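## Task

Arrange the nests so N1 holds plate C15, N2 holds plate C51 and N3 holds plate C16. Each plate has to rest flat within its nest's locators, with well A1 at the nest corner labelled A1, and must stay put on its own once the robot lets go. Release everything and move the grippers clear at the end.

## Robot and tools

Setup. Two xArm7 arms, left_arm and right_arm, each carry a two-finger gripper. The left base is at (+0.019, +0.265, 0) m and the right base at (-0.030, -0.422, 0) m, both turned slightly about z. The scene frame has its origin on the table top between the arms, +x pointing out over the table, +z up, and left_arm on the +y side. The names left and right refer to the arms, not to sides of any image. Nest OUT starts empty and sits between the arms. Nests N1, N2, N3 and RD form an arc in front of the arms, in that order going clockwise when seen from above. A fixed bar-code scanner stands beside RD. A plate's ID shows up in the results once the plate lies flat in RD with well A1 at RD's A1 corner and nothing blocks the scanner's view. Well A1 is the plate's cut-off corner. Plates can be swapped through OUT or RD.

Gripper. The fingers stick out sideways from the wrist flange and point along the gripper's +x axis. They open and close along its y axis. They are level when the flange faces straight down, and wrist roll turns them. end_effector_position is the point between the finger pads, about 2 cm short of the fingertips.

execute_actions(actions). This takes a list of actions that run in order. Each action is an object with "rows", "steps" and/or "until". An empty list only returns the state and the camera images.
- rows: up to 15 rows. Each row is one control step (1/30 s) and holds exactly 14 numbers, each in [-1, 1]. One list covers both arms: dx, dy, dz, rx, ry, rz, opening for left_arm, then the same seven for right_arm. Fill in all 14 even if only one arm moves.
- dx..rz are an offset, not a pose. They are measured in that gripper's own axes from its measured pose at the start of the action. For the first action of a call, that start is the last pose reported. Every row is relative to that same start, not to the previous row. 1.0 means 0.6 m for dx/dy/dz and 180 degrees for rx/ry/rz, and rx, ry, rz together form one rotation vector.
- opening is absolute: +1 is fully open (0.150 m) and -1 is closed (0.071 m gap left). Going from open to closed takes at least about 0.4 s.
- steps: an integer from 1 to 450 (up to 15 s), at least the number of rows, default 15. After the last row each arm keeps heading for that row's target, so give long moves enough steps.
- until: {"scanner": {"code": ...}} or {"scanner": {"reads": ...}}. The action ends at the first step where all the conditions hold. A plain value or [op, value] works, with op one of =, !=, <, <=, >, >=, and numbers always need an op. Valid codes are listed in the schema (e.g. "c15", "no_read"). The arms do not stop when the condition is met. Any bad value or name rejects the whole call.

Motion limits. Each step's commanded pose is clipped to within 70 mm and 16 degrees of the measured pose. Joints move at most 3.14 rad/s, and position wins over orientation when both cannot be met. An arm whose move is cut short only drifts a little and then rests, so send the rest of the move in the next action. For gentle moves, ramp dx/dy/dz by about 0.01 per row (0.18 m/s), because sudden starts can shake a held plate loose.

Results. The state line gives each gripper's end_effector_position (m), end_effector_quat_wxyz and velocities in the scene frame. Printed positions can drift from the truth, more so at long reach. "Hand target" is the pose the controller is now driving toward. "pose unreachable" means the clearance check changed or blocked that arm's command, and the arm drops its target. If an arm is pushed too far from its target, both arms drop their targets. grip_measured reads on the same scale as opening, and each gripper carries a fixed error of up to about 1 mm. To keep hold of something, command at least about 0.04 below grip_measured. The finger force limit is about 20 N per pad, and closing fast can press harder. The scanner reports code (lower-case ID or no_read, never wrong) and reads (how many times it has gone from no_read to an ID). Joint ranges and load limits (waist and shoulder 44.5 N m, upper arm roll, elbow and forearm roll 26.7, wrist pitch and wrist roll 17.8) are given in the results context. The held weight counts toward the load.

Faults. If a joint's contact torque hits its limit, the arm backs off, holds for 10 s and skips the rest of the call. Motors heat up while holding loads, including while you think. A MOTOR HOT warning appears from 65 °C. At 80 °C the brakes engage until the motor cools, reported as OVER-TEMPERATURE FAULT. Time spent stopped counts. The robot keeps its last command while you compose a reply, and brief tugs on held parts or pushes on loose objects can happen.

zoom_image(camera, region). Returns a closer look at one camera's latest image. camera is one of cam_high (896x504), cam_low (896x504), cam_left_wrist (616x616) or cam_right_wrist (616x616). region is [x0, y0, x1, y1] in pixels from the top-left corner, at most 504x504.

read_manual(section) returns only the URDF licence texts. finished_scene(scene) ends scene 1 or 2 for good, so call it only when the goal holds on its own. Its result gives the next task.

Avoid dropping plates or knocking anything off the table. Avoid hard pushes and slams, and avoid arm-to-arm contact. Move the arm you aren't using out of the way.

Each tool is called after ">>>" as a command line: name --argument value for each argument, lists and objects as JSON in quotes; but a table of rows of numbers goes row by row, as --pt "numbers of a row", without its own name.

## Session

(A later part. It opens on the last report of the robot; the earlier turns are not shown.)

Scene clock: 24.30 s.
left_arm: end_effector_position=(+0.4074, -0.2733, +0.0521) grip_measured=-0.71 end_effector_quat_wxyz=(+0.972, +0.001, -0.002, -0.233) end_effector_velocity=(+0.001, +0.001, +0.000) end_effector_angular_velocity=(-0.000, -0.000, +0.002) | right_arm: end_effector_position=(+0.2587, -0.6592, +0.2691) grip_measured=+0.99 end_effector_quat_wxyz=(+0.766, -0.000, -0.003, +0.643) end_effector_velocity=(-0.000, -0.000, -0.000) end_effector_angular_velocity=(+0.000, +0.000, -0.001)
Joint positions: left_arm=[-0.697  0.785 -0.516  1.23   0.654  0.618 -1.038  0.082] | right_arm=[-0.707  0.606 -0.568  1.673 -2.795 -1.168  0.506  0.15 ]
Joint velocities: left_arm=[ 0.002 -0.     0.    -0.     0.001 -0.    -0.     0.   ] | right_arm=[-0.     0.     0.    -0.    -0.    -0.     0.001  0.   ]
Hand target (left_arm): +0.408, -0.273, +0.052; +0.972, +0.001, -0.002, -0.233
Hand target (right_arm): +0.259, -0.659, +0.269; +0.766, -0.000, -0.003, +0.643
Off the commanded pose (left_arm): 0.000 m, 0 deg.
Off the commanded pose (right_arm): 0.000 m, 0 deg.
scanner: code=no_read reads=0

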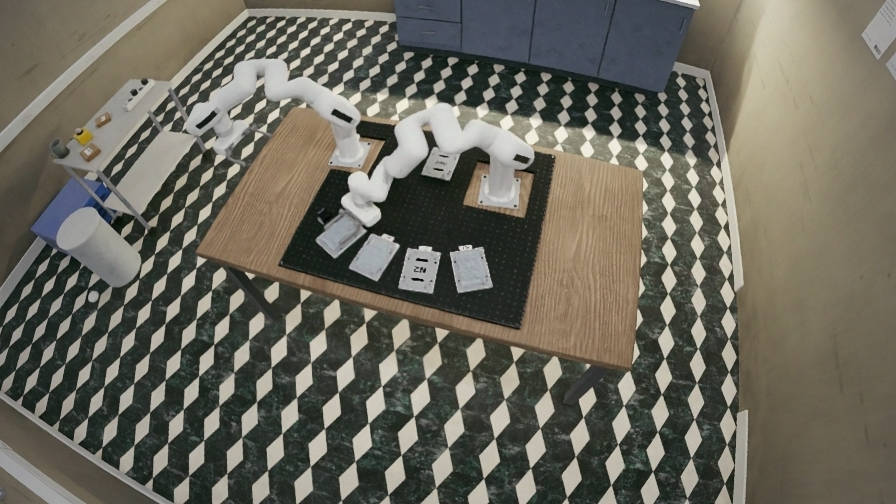

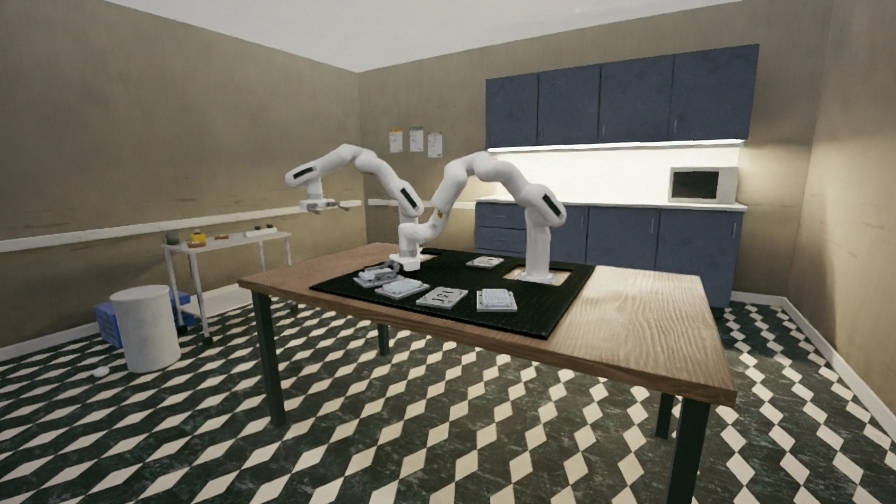

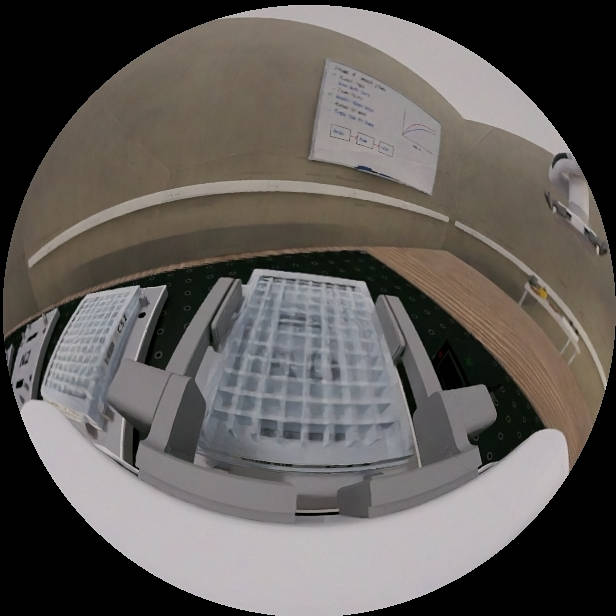

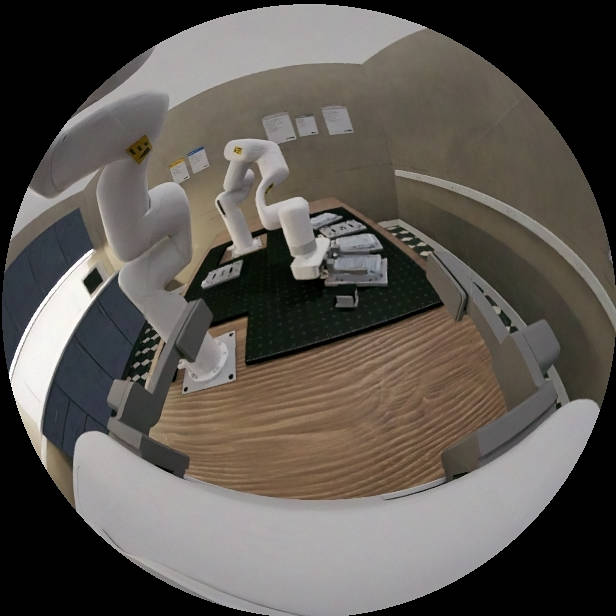

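Lowering in a short probe to z≈0.044 to test whether the plate now clears the pins.

>>> execute_actions --actions '[{"rows": [[0,0,-0.003,0,0,0,-0.78,0,0,0,0,0,0,1],[0,0,-0.006,0,0,0,-0.78,0,0,0,0,0,0,1],[0,0,-0.009,0,0,0,-0.78,0,0,0,0,0,0,1],[0,0,-0.012,0,0,0,-0.78,0,0,0,0,0,0,1],[0,0,-0.0135,0,0,0,-0.78,0,0,0,0,0,0,1]], "steps": 13}]'

Scene clock: 24.83 s.
left_arm: end_effector_position=(+0.4080, -0.2737, +0.0457) grip_measured=-0.72 end_effector_quat_wxyz=(+0.972, +0.000, -0.003, -0.233) end_effector_velocity=(+0.000, -0.000, -0.003) end_effector_angular_velocity=(+0.000, +0.002, -0.003) | right_arm: end_effector_position=(+0.2587, -0.6592, +0.2691) grip_measured=+0.99 end_effector_quat_wxyz=(+0.766, -0.000, -0.003, +0.643) end_effector_velocity=(+0.000, -0.000, -0.000) end_effector_angular_velocity=(+0.000, -0.000, -0.001)
Joint positions: left_arm=[-0.705  0.802 -0.505  1.237  0.666  0.606 -1.047  0.082] | right_arm=[-0.707  0.606 -0.568  1.673 -2.795 -1.168  0.506  0.15 ]
Joint velocities: left_arm=[-0.001  0.008  0.002  0.004  0.003 -0.002  0.003 -0.   ] | right_arm=[-0.     0.     0.    -0.001  0.001  0.001  0.001 -0.   ]
Hand target (left_arm): +0.407, -0.273, +0.044; +0.972, +0.001, -0.002, -0.233
Hand target (right_arm): +0.259, -0.659, +0.269; +0.766, -0.000, -0.003, +0.643
Off the commanded pose (left_arm): 0.002 m, 0 deg.
Off the commanded pose (right_arm): 0.000 m, 0 deg.
scanner: code=no_read reads=0

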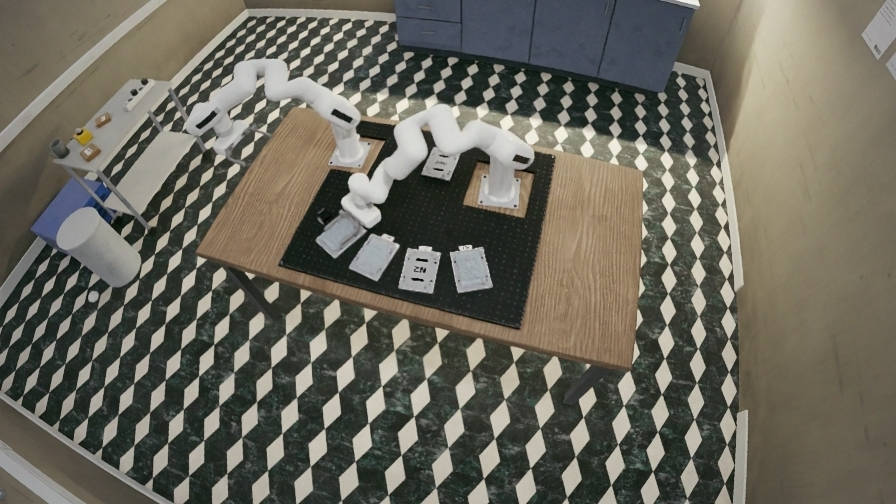

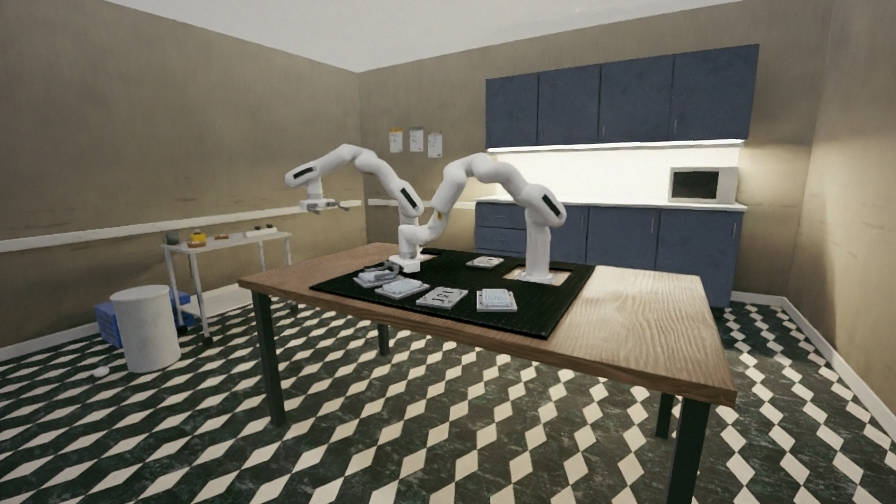

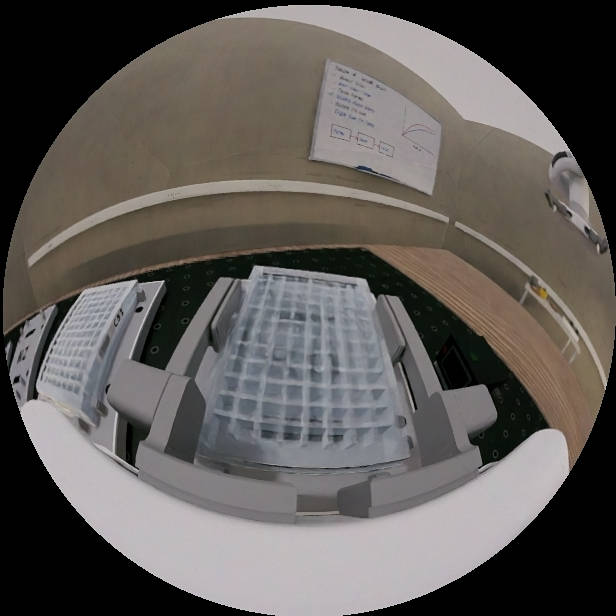

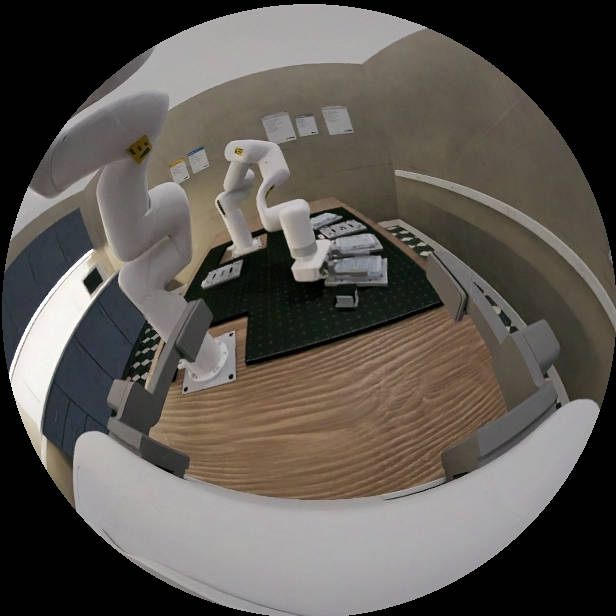

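>>> execute_actions --actions '[{"rows": [[0,0,0.004,0,0,0,-0.78,0,0,0,0,0,0,1],[0,0,0.008,0,0,0,-0.78,0,0,0,0,0,0,1],[0,0,0.0115,0,0,0,-0.78,0,0,0,0,0,0,1],[0,0,0.0115,0,0,0,-0.78,0,0,0,0,0,0,1],[0,0,0.0115,0,0,0,-0.78,0,0,0,0,0,0,1],[0,0,0.0115,0,0,0,-0.78,0,0,0,0,0,0,1],[-0.0018,0.0008,0.0115,0,0,0,-0.78,0,0,0,0,0,0,1],[-0.0036,0.0016,0.0115,0,0,0,-0.78,0,0,0,0,0,0,1]], "steps": 18}]'

>>> zoom_image --camera "cam_left_wrist" --region '[150, 250, 470, 530]'

Scene clock: 25.87 s.
left_arm: end_effector_position=(+0.4062, -0.2716, +0.0519) grip_measured=-0.72 end_effector_quat_wxyz=(+0.972, +0.001, -0.002, -0.233) end_effector_velocity=(-0.001, -0.000, +0.001) end_effector_angular_velocity=(-0.001, -0.000, +0.000) | right_arm: end_effector_position=(+0.2587, -0.6592, +0.2691) grip_measured=+0.99 end_effector_quat_wxyz=(+0.766, -0.000, -0.003, +0.643) end_effector_velocity=(-0.000, +0.000, -0.000) end_effector_angular_velocity=(+0.000, +0.001, +0.001)
Joint positions: left_arm=[-0.697  0.781 -0.515  1.221  0.657  0.611 -1.043  0.082] | right_arm=[-0.707  0.606 -0.568  1.673 -2.795 -1.168  0.506  0.15 ]
Joint velocities: left_arm=[ 0.    -0.002 -0.001 -0.002 -0.    -0.    -0.001  0.   ] | right_arm=[ 0.     0.     0.    -0.    -0.     0.    -0.001  0.   ]
Hand target (left_arm): +0.406, -0.272, +0.053; +0.972, +0.000, -0.003, -0.233
Hand target (right_arm): +0.259, -0.659, +0.269; +0.766, -0.000, -0.003, +0.643
Off the commanded pose (left_arm): 0.001 m, 0 deg.
Off the commanded pose (right_arm): 0.000 m, 0 deg.
scanner: code=no_read reads=0

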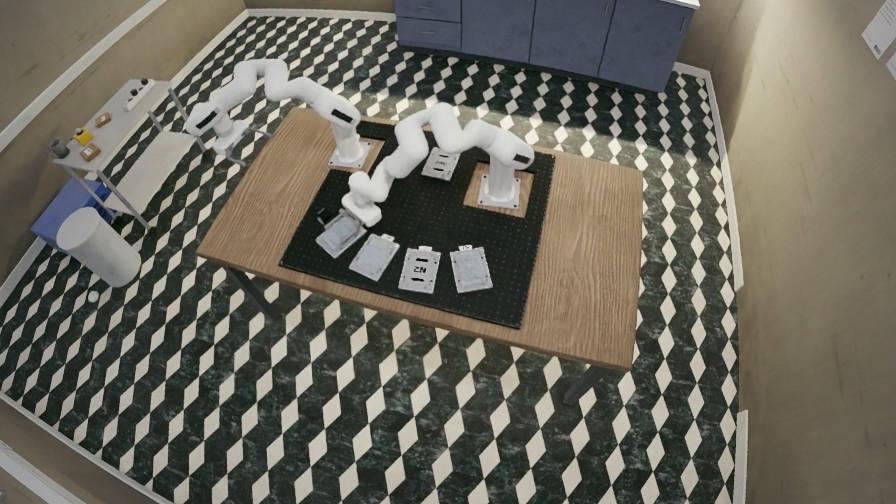

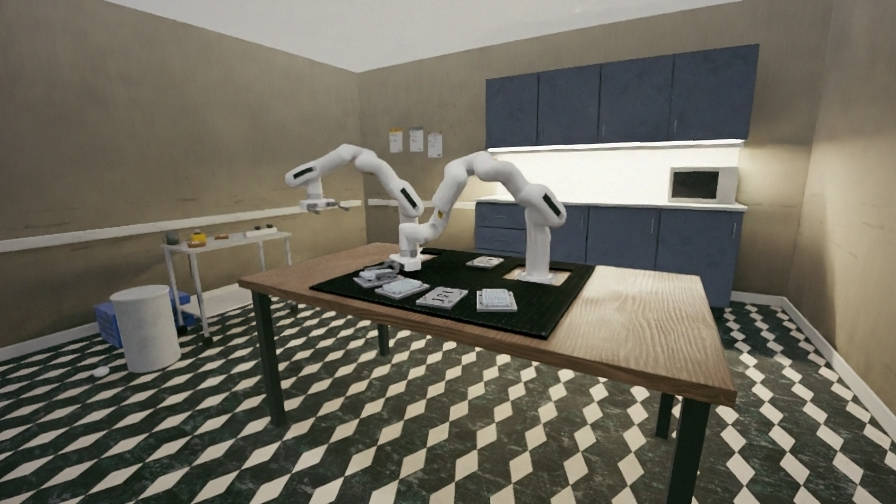

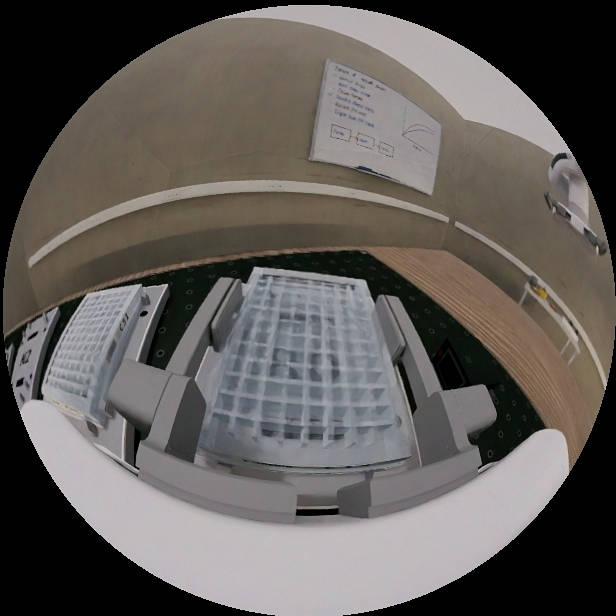

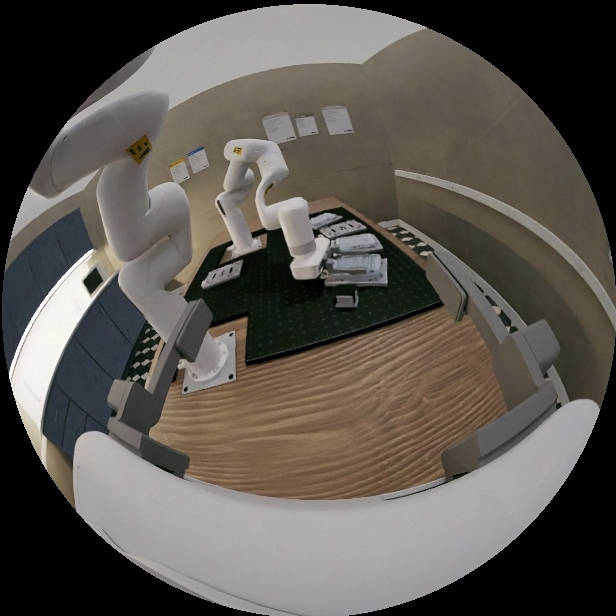

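Region (150, 250, 470, 530) of cam_left_wrist's 616x616 image, scaled by 1.575, with more detail than that image has; it fills the top 441 rows of this view, and the rest is white.

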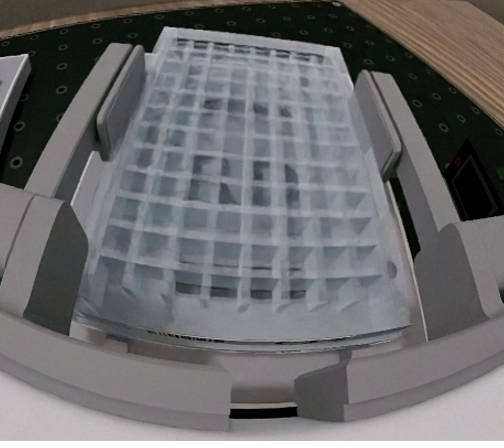

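>>> execute_actions --actions '[]'

Scene clock: 26.20 s.
left_arm: end_effector_position=(+0.4062, -0.2718, +0.0523) grip_measured=-0.72 end_effector_quat_wxyz=(+0.972, +0.001, -0.003, -0.233) end_effector_velocity=(+0.001, +0.000, +0.001) end_effector_angular_velocity=(-0.002, -0.001, +0.002) | right_arm: end_effector_position=(+0.2587, -0.6592, +0.2691) grip_measured=+0.99 end_effector_quat_wxyz=(+0.766, -0.000, -0.003, +0.643) end_effector_velocity=(+0.001, +0.000, +0.000) end_effector_angular_velocity=(-0.000, -0.001, +0.001)
Joint positions: left_arm=[-0.697  0.78  -0.515  1.221  0.657  0.611 -1.043  0.082] | right_arm=[-0.707  0.606 -0.568  1.673 -2.795 -1.168  0.506  0.15 ]
Joint velocities: left_arm=[ 0.002 -0.002  0.     0.001 -0.001 -0.    -0.     0.   ] | right_arm=[ 0.002 -0.    -0.    -0.     0.     0.     0.001 -0.   ]
Hand target (left_arm): +0.406, -0.272, +0.053; +0.972, +0.000, -0.003, -0.233
Hand target (right_arm): +0.259, -0.659, +0.269; +0.766, -0.000, -0.003, +0.643
Off the commanded pose (left_arm): 0.000 m, 0 deg.
Off the commanded pose (right_arm): 0.000 m, 0 deg.
scanner: code=no_read reads=0

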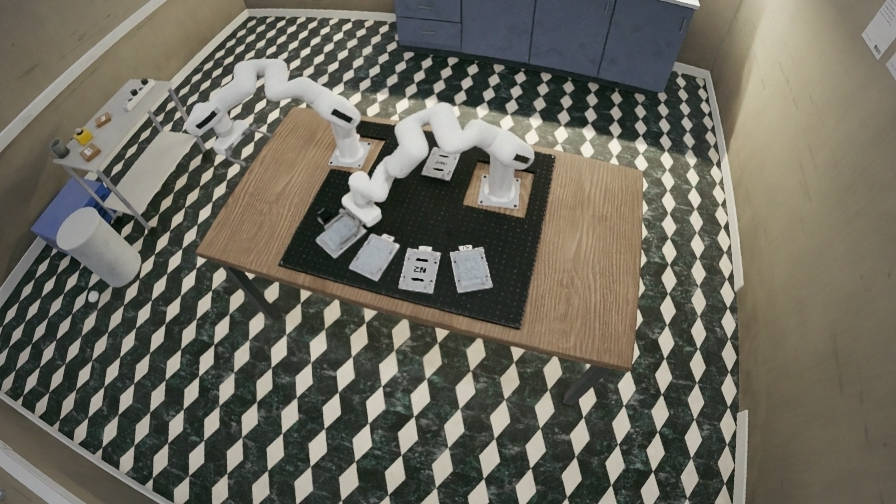

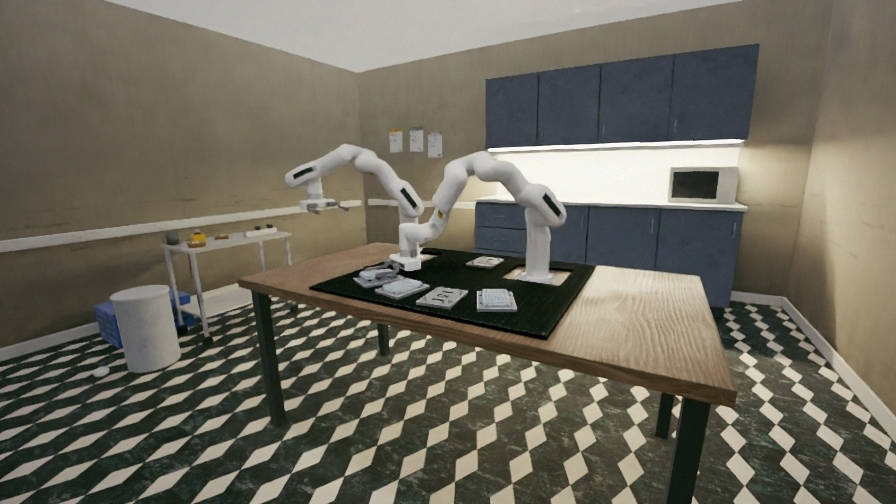

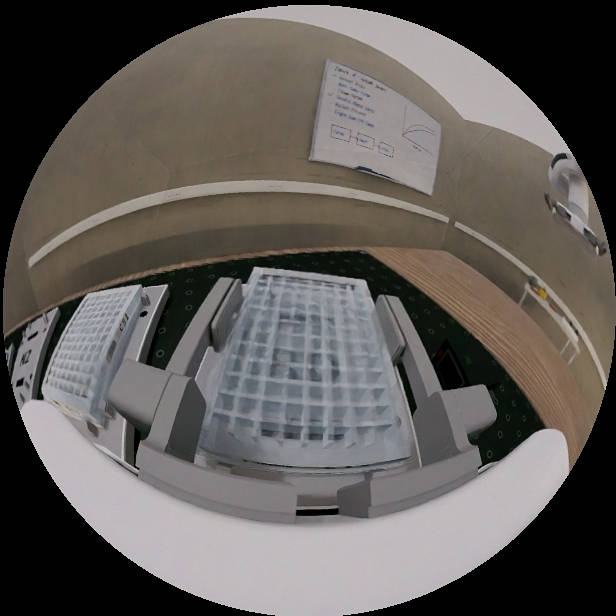

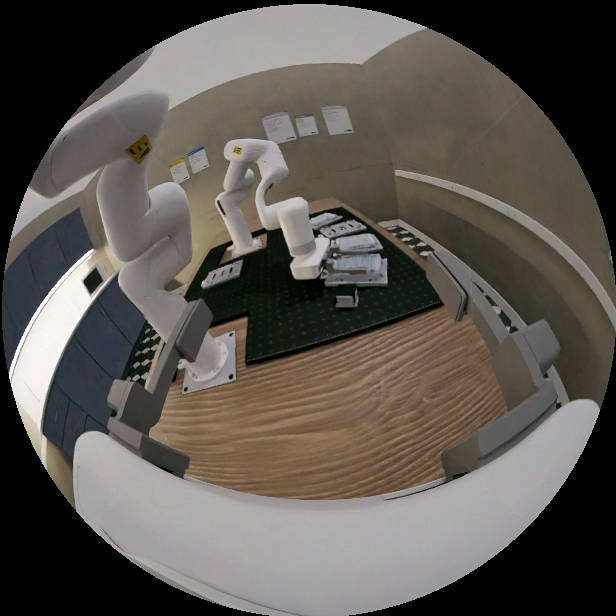

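>>> execute_actions --actions '[{"rows": [[0,0,-0.003,0,0,0,-0.78,0,0,0,0,0,0,1],[0,0,-0.006,0,0,0,-0.78,0,0,0,0,0,0,1],[0,0,-0.009,0,0,0,-0.78,0,0,0,0,0,0,1],[0,0,-0.012,0,0,0,-0.78,0,0,0,0,0,0,1],[0,0,-0.0145,0,0,0,-0.78,0,0,0,0,0,0,1]], "steps": 20}]'

Scene clock: 26.97 s.
left_arm: end_effector_position=(+0.4066, -0.2719, +0.0440) grip_measured=-0.72 end_effector_quat_wxyz=(+0.973, +0.000, -0.003, -0.233) end_effector_velocity=(-0.000, +0.000, -0.002) end_effector_angular_velocity=(+0.001, +0.002, -0.001) | right_arm: end_effector_position=(+0.2587, -0.6592, +0.2691) grip_measured=+0.99 end_effector_quat_wxyz=(+0.766, -0.000, -0.003, +0.643) end_effector_velocity=(-0.000, -0.000, +0.000) end_effector_angular_velocity=(+0.000, -0.001, -0.001)
Joint positions: left_arm=[-0.706  0.8   -0.502  1.229  0.669  0.598 -1.051  0.082] | right_arm=[-0.707  0.606 -0.568  1.673 -2.795 -1.168  0.506  0.15 ]
Joint velocities: left_arm=[ 0.     0.004  0.     0.001  0.001 -0.001  0.001 -0.   ] | right_arm=[-0.001 -0.    -0.     0.     0.001 -0.    -0.001 -0.   ]
Hand target (left_arm): +0.406, -0.272, +0.044; +0.972, +0.000, -0.003, -0.233
Hand target (right_arm): +0.259, -0.659, +0.269; +0.766, -0.000, -0.003, +0.643
Off the commanded pose (left_arm): 0.001 m, 0 deg.
Off the commanded pose (right_arm): 0.000 m, 0 deg.
scanner: code=no_read reads=0

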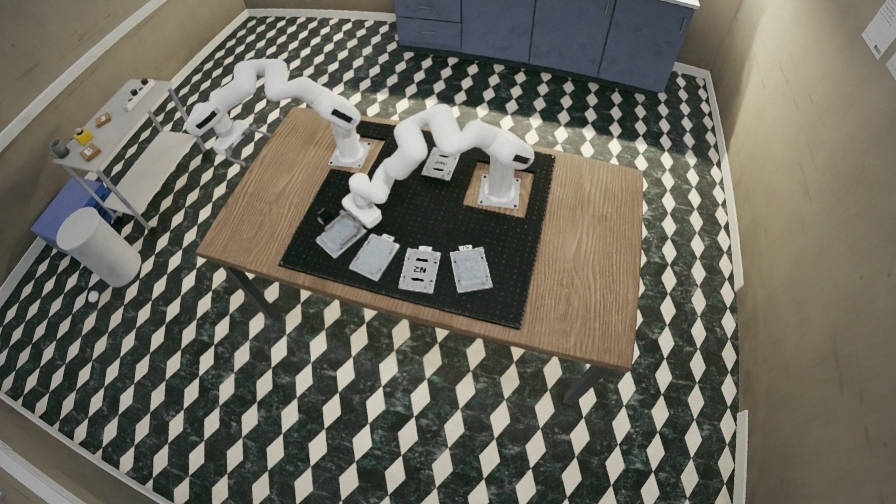

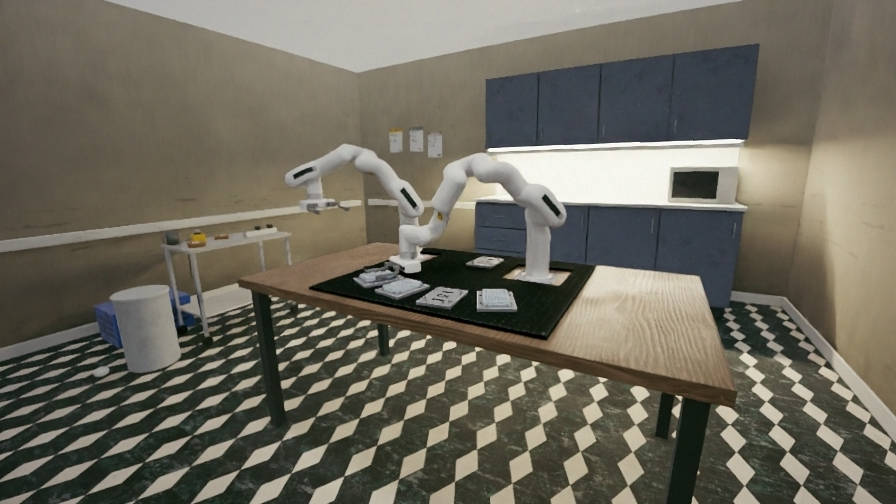

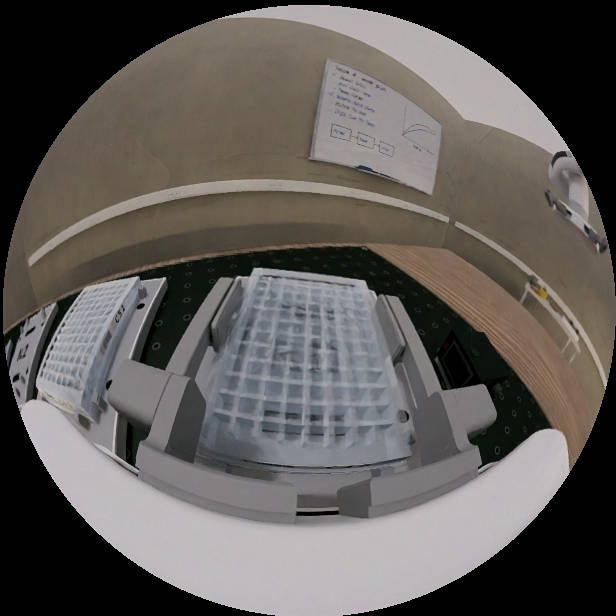

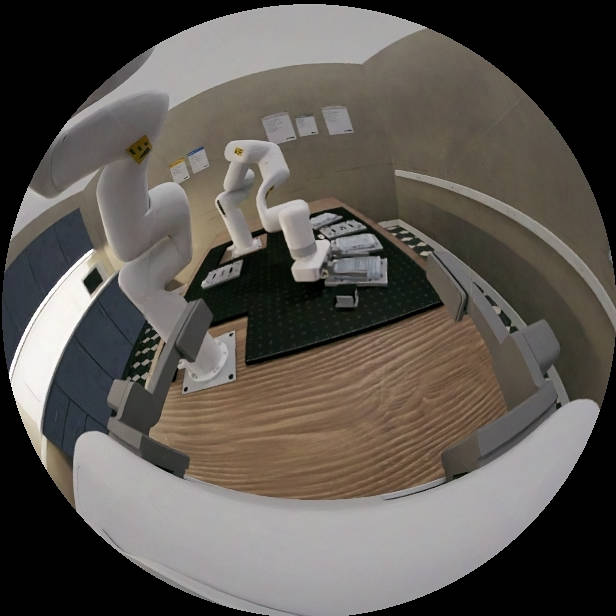

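The descent reached 0.044 without stalling, so I'll continue down to seat the plate.

>>> execute_actions --actions '[{"rows": [[0,0,-0.002,0,0,0,-0.78,0,0,0,0,0,0,1],[0,0,-0.0042,0,0,0,-0.78,0,0,0,0,0,0,1]], "steps": 15}]'

Scene clock: 27.57 s.
left_arm: end_effector_position=(+0.4068, -0.2719, +0.0417) grip_measured=-0.72 end_effector_quat_wxyz=(+0.973, +0.000, -0.003, -0.233) end_effector_velocity=(-0.001, -0.001, -0.000) end_effector_angular_velocity=(-0.000, +0.000, -0.001) | right_arm: end_effector_position=(+0.2587, -0.6592, +0.2691) grip_measured=+0.99 end_effector_quat_wxyz=(+0.766, -0.000, -0.003, +0.643) end_effector_velocity=(+0.000, +0.000, +0.000) end_effector_angular_velocity=(+0.001, +0.001, +0.000)
Joint positions: left_arm=[-0.709  0.806 -0.498  1.232  0.673  0.594 -1.053  0.082] | right_arm=[-0.707  0.606 -0.568  1.673 -2.795 -1.168  0.506  0.15 ]
Joint velocities: left_arm=[-0.002  0.    -0.     0.     0.    -0.    -0.    -0.   ] | right_arm=[ 0.     0.    -0.     0.    -0.    -0.001  0.     0.   ]
Hand target (left_arm): +0.407, -0.272, +0.042; +0.973, +0.000, -0.003, -0.233
Hand target (right_arm): +0.259, -0.659, +0.269; +0.766, -0.000, -0.003, +0.643
Off the commanded pose (left_arm): 0.000 m, 0 deg.
Off the commanded pose (right_arm): 0.000 m, 0 deg.
scanner: code=no_read reads=0

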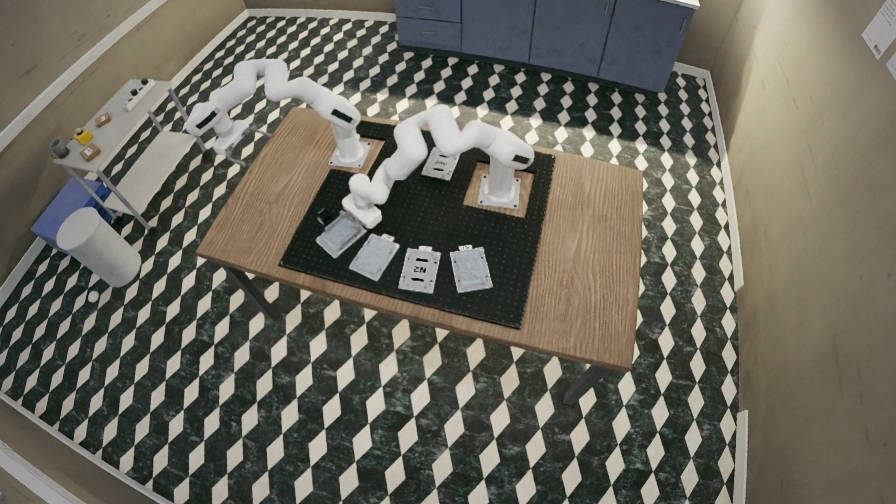

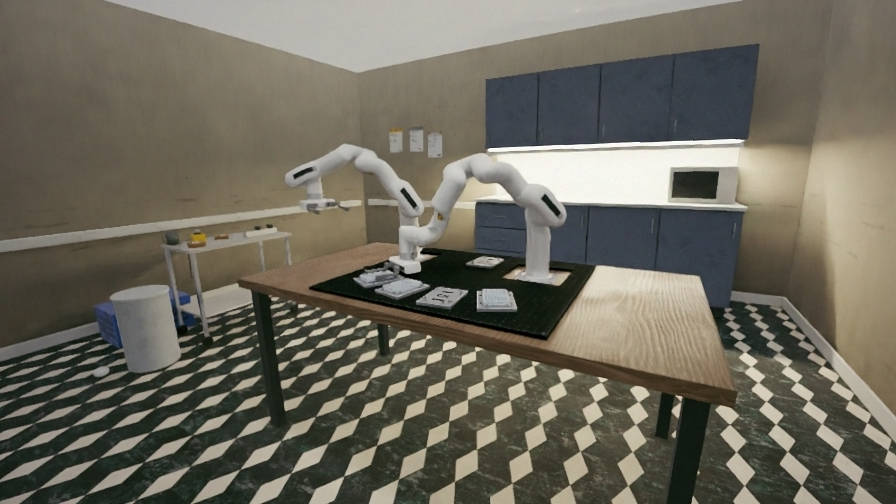

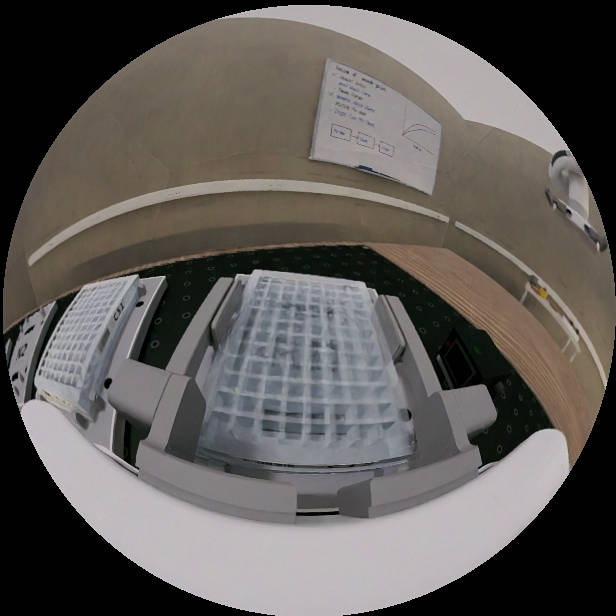

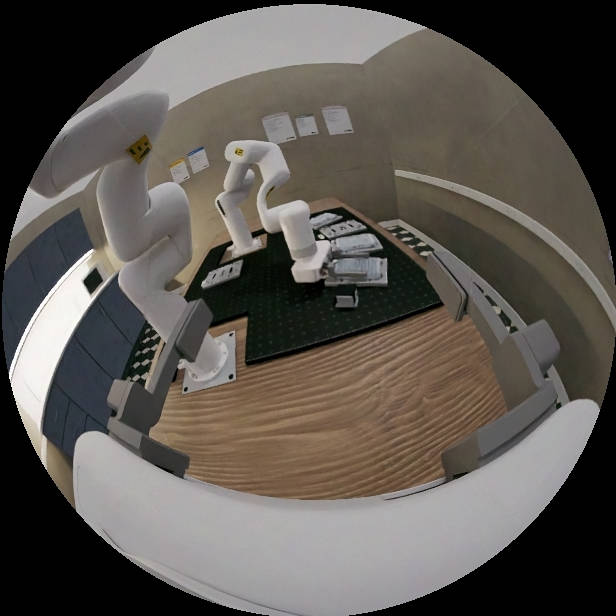

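>>> execute_actions --actions '[{"rows": [[0,0,0,0,0,0,-0.66,0,0,0,0,0,0,1],[0,0,0,0,0,0,-0.55,0,0,0,0,0,0,1],[0,0,0,0,0,0,-0.4,0,0,0,0,0,0,1],[0,0,0,0,0,0,-0.25,0,0,0,0,0,0,1],[0,0,0,0,0,0,-0.1,0,0,0,0,0,0,1]], "steps": 12},{"rows": [[0,0,0.01,0,0,0,-0.1,0,0,0,0,0,0,1],[0,0,0.02,0,0,0,-0.1,0,0,0,0,0,0,1],[0,0,0.035,0,0,0,-0.1,0,0,0,0,0,0,1],[0,0,0.05,0,0,0,-0.1,0,0,0,0,0,0,1],[0,0,0.065,0,0,0,-0.1,0,0,0,0,0,0,1],[0,0,0.08,0,0,0,-0.1,0,0,0,0,0,0,1],[0,0,0.09,0,0,0,-0.1,0,0,0,0,0,0,1],[0,0,0.097,0,0,0,-0.1,0,0,0,0,0,0,1]], "steps": 20}]'

Scene clock: 28.80 s.
left_arm: end_effector_position=(+0.4060, -0.2714, +0.0987) grip_measured=-0.10 end_effector_quat_wxyz=(+0.972, +0.001, -0.002, -0.233) end_effector_velocity=(-0.001, -0.005, +0.009) end_effector_angular_velocity=(-0.013, -0.008, -0.005) | right_arm: end_effector_position=(+0.2587, -0.6592, +0.2691) grip_measured=+0.99 end_effector_quat_wxyz=(+0.766, -0.000, -0.003, +0.643) end_effector_velocity=(-0.000, -0.000, +0.000) end_effector_angular_velocity=(-0.001, -0.001, -0.001)
Joint positions: left_arm=[-0.65   0.674 -0.58   1.191  0.579  0.685 -0.993  0.107] | right_arm=[-0.707  0.606 -0.568  1.673 -2.795 -1.168  0.506  0.15 ]
Joint velocities: left_arm=[-0.002 -0.009 -0.006  0.006 -0.001 -0.001  0.001  0.   ] | right_arm=[-0.001 -0.001 -0.    -0.     0.001  0.    -0.     0.   ]
Hand target (left_arm): +0.406, -0.272, +0.099; +0.972, +0.001, -0.003, -0.233
Hand target (right_arm): +0.259, -0.659, +0.269; +0.766, -0.000, -0.003, +0.643
Off the commanded pose (left_arm): 0.001 m, 0 deg.
Off the commanded pose (right_arm): 0.000 m, 0 deg.
scanner: code=c15 reads=1

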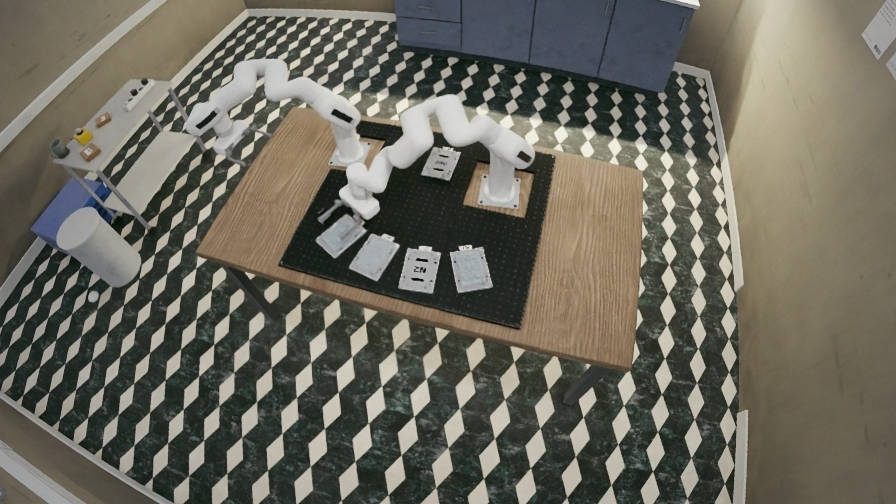

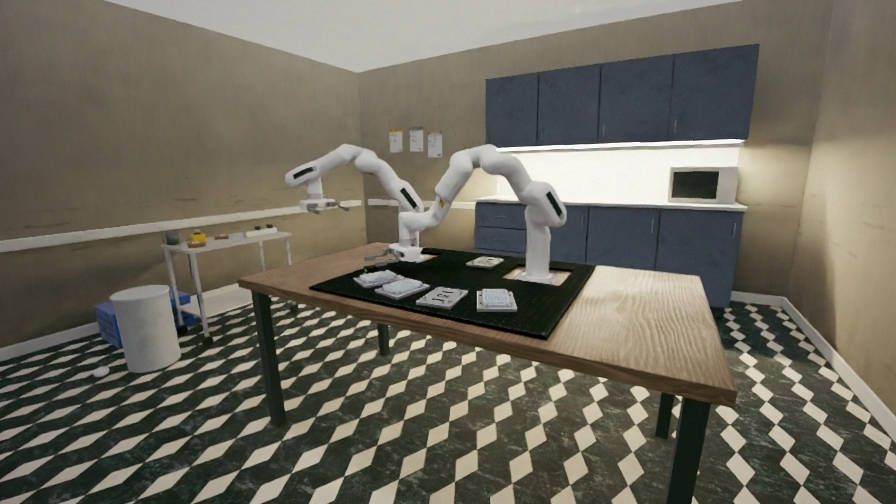

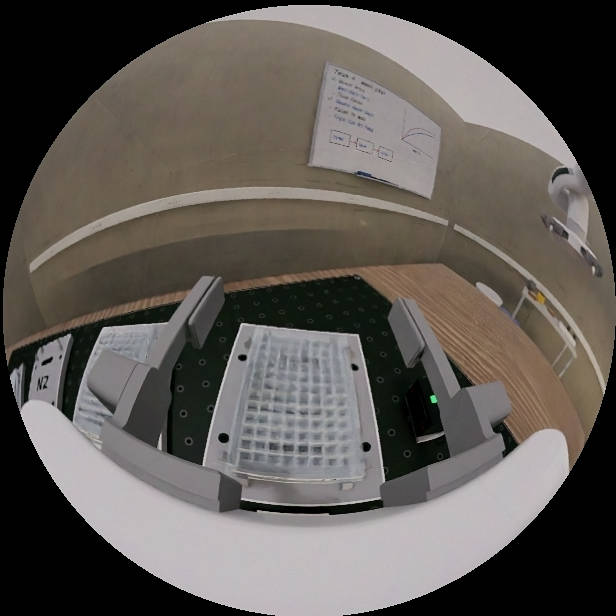

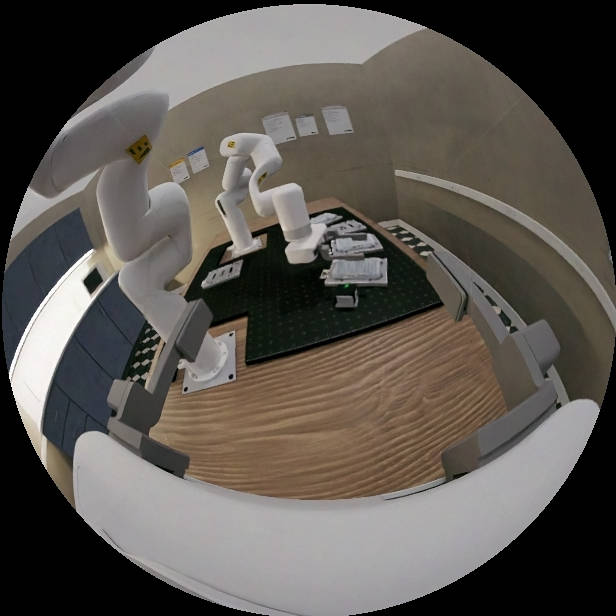

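>>> zoom_image --camera "cam_left_wrist" --region '[150, 250, 470, 530]'

Region (150, 250, 470, 530) of cam_left_wrist's 616x616 image, scaled by 1.575, with more detail than that image has; it fills the top 441 rows of this view, and the rest is white.

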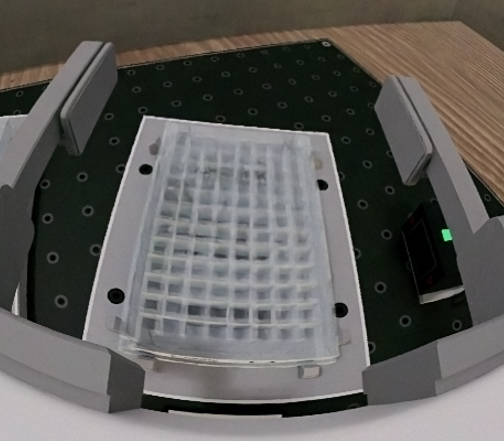

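>>> execute_actions --actions '[{"rows": [[-0.0013,0.0085,0,0,0,0.0028,-0.1,0,0,0,0,0,0,1],[-0.0039,0.0256,0,0,0,0.0085,-0.1,0,0,0,0,0,0,1],[-0.0073,0.0483,0,0,0,0.016,-0.1,0,0,0,0,0,0,1],[-0.0112,0.0738,0.001,0,0,0.0245,-0.1,0,0,0,0,0,0,1],[-0.0151,0.0994,0.001,0,0,0.033,-0.1,0,0,0,0,0,0,1],[-0.019,0.1249,0.001,0,0,0.0415,-0.1,0,0,0,0,0,0,1],[-0.0228,0.1505,0.001,0,0,0.05,-0.1,0,0,0,0,0,0,1],[-0.0267,0.176,0.001,0,0,0.0585,-0.1,0,0,0,0,0,0,1],[-0.0306,0.2016,0.002,0,0,0.067,-0.1,0,0,0,0,0,0,1],[-0.0345,0.2271,0.002,0,0,0.0755,-0.1,0,0,0,0,0,0,1],[-0.0379,0.2498,0.002,0,0,0.083,-0.1,0,0,0,0,0,0,1],[-0.0405,0.2669,0.002,0,0,0.0887,-0.1,0,0,0,0,0,0,1],[-0.0422,0.2782,0.002,0,0,0.0925,-0.1,0,0,0,0,0,0,1],[-0.0431,0.2839,0.002,0,0,0.0944,-0.1,0,0,0,0,0,0,1]], "steps": 32}]'

>>> zoom_image --camera "cam_left_wrist" --region '[150, 250, 470, 530]'

Scene clock: 30.27 s.
left_arm: end_effector_position=(+0.4594, -0.1079, +0.0996) grip_measured=-0.10 end_effector_quat_wxyz=(+0.996, +0.000, -0.002, -0.087) end_effector_velocity=(+0.000, +0.000, +0.001) end_effector_angular_velocity=(+0.000, -0.001, +0.000) | right_arm: end_effector_position=(+0.2587, -0.6592, +0.2691) grip_measured=+0.99 end_effector_quat_wxyz=(+0.766, -0.000, -0.003, +0.643) end_effector_velocity=(+0.000, +0.000, +0.000) end_effector_angular_velocity=(-0.000, -0.002, -0.001)
Joint positions: left_arm=[-0.425  0.456 -0.538  0.862  0.486  0.511 -1.046  0.107] | right_arm=[-0.707  0.606 -0.568  1.673 -2.795 -1.168  0.506  0.15 ]
Joint velocities: left_arm=[-0.    -0.002  0.001 -0.002 -0.    -0.     0.     0.   ] | right_arm=[-0.    -0.001  0.    -0.     0.002  0.    -0.    -0.   ]
Hand target (left_arm): +0.460, -0.108, +0.100; +0.996, +0.000, -0.002, -0.087
Hand target (right_arm): +0.259, -0.659, +0.269; +0.766, -0.000, -0.003, +0.643
Off the commanded pose (left_arm): 0.001 m, 0 deg.
Off the commanded pose (right_arm): 0.000 m, 0 deg.
scanner: code=c15 reads=1

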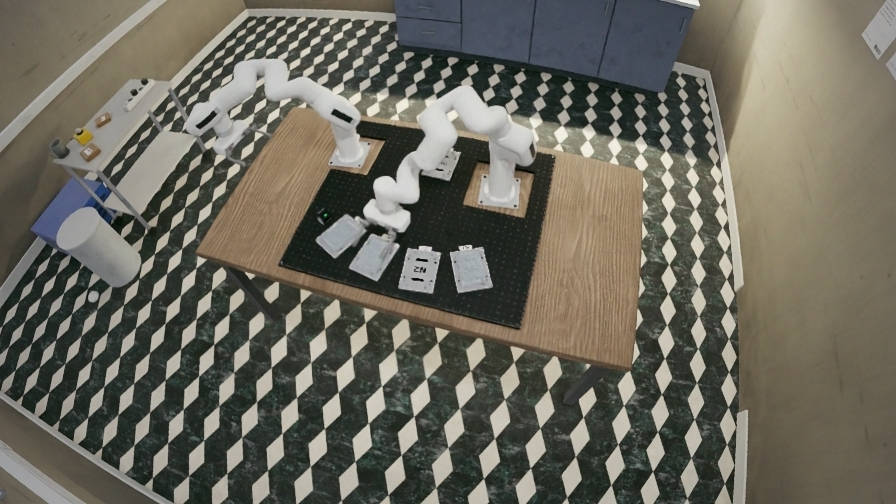

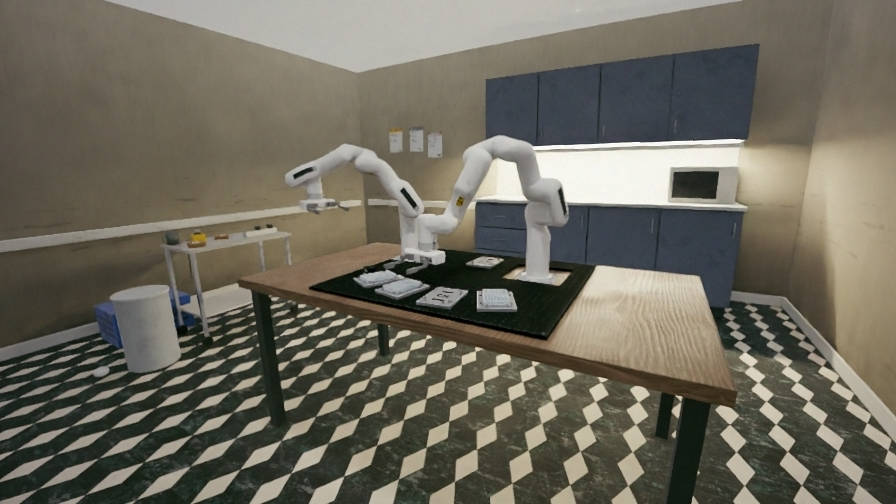

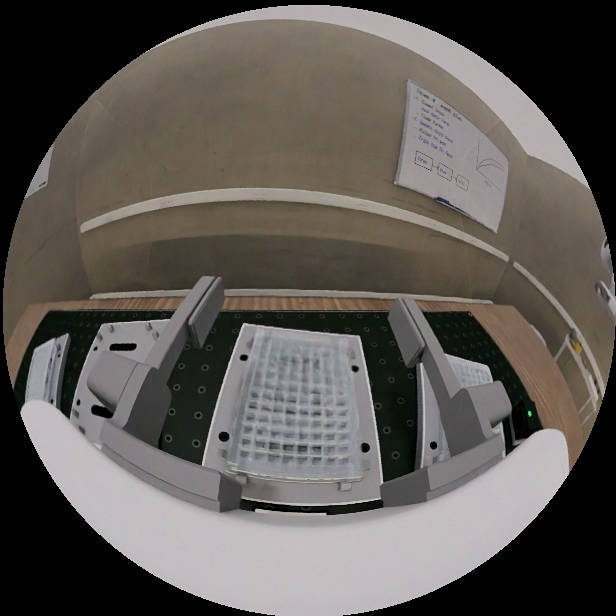

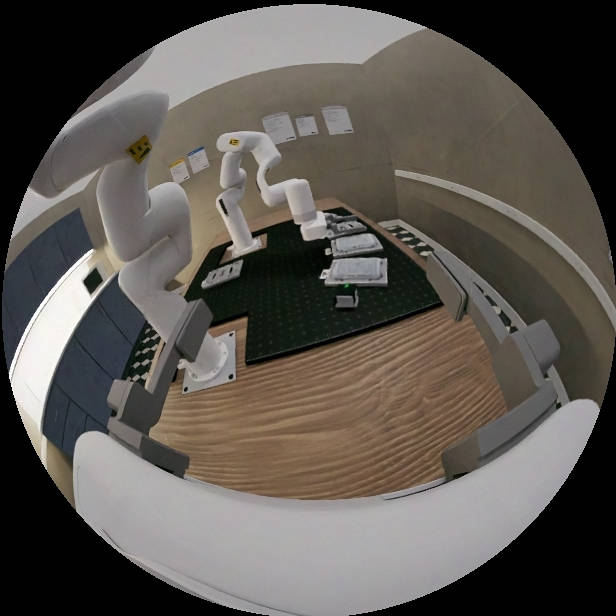

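Region (150, 250, 470, 530) of cam_left_wrist's 616x616 image, scaled by 1.575, with more detail than that image has; it fills the top 441 rows of this view, and the rest is white.

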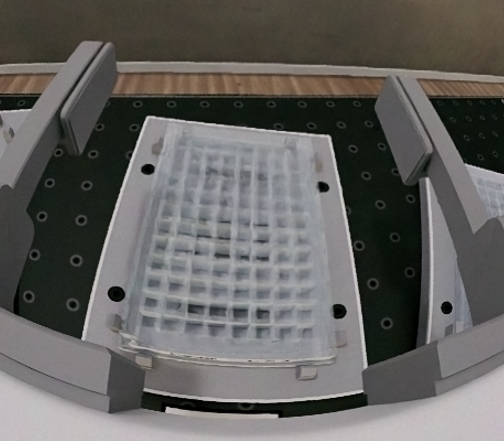

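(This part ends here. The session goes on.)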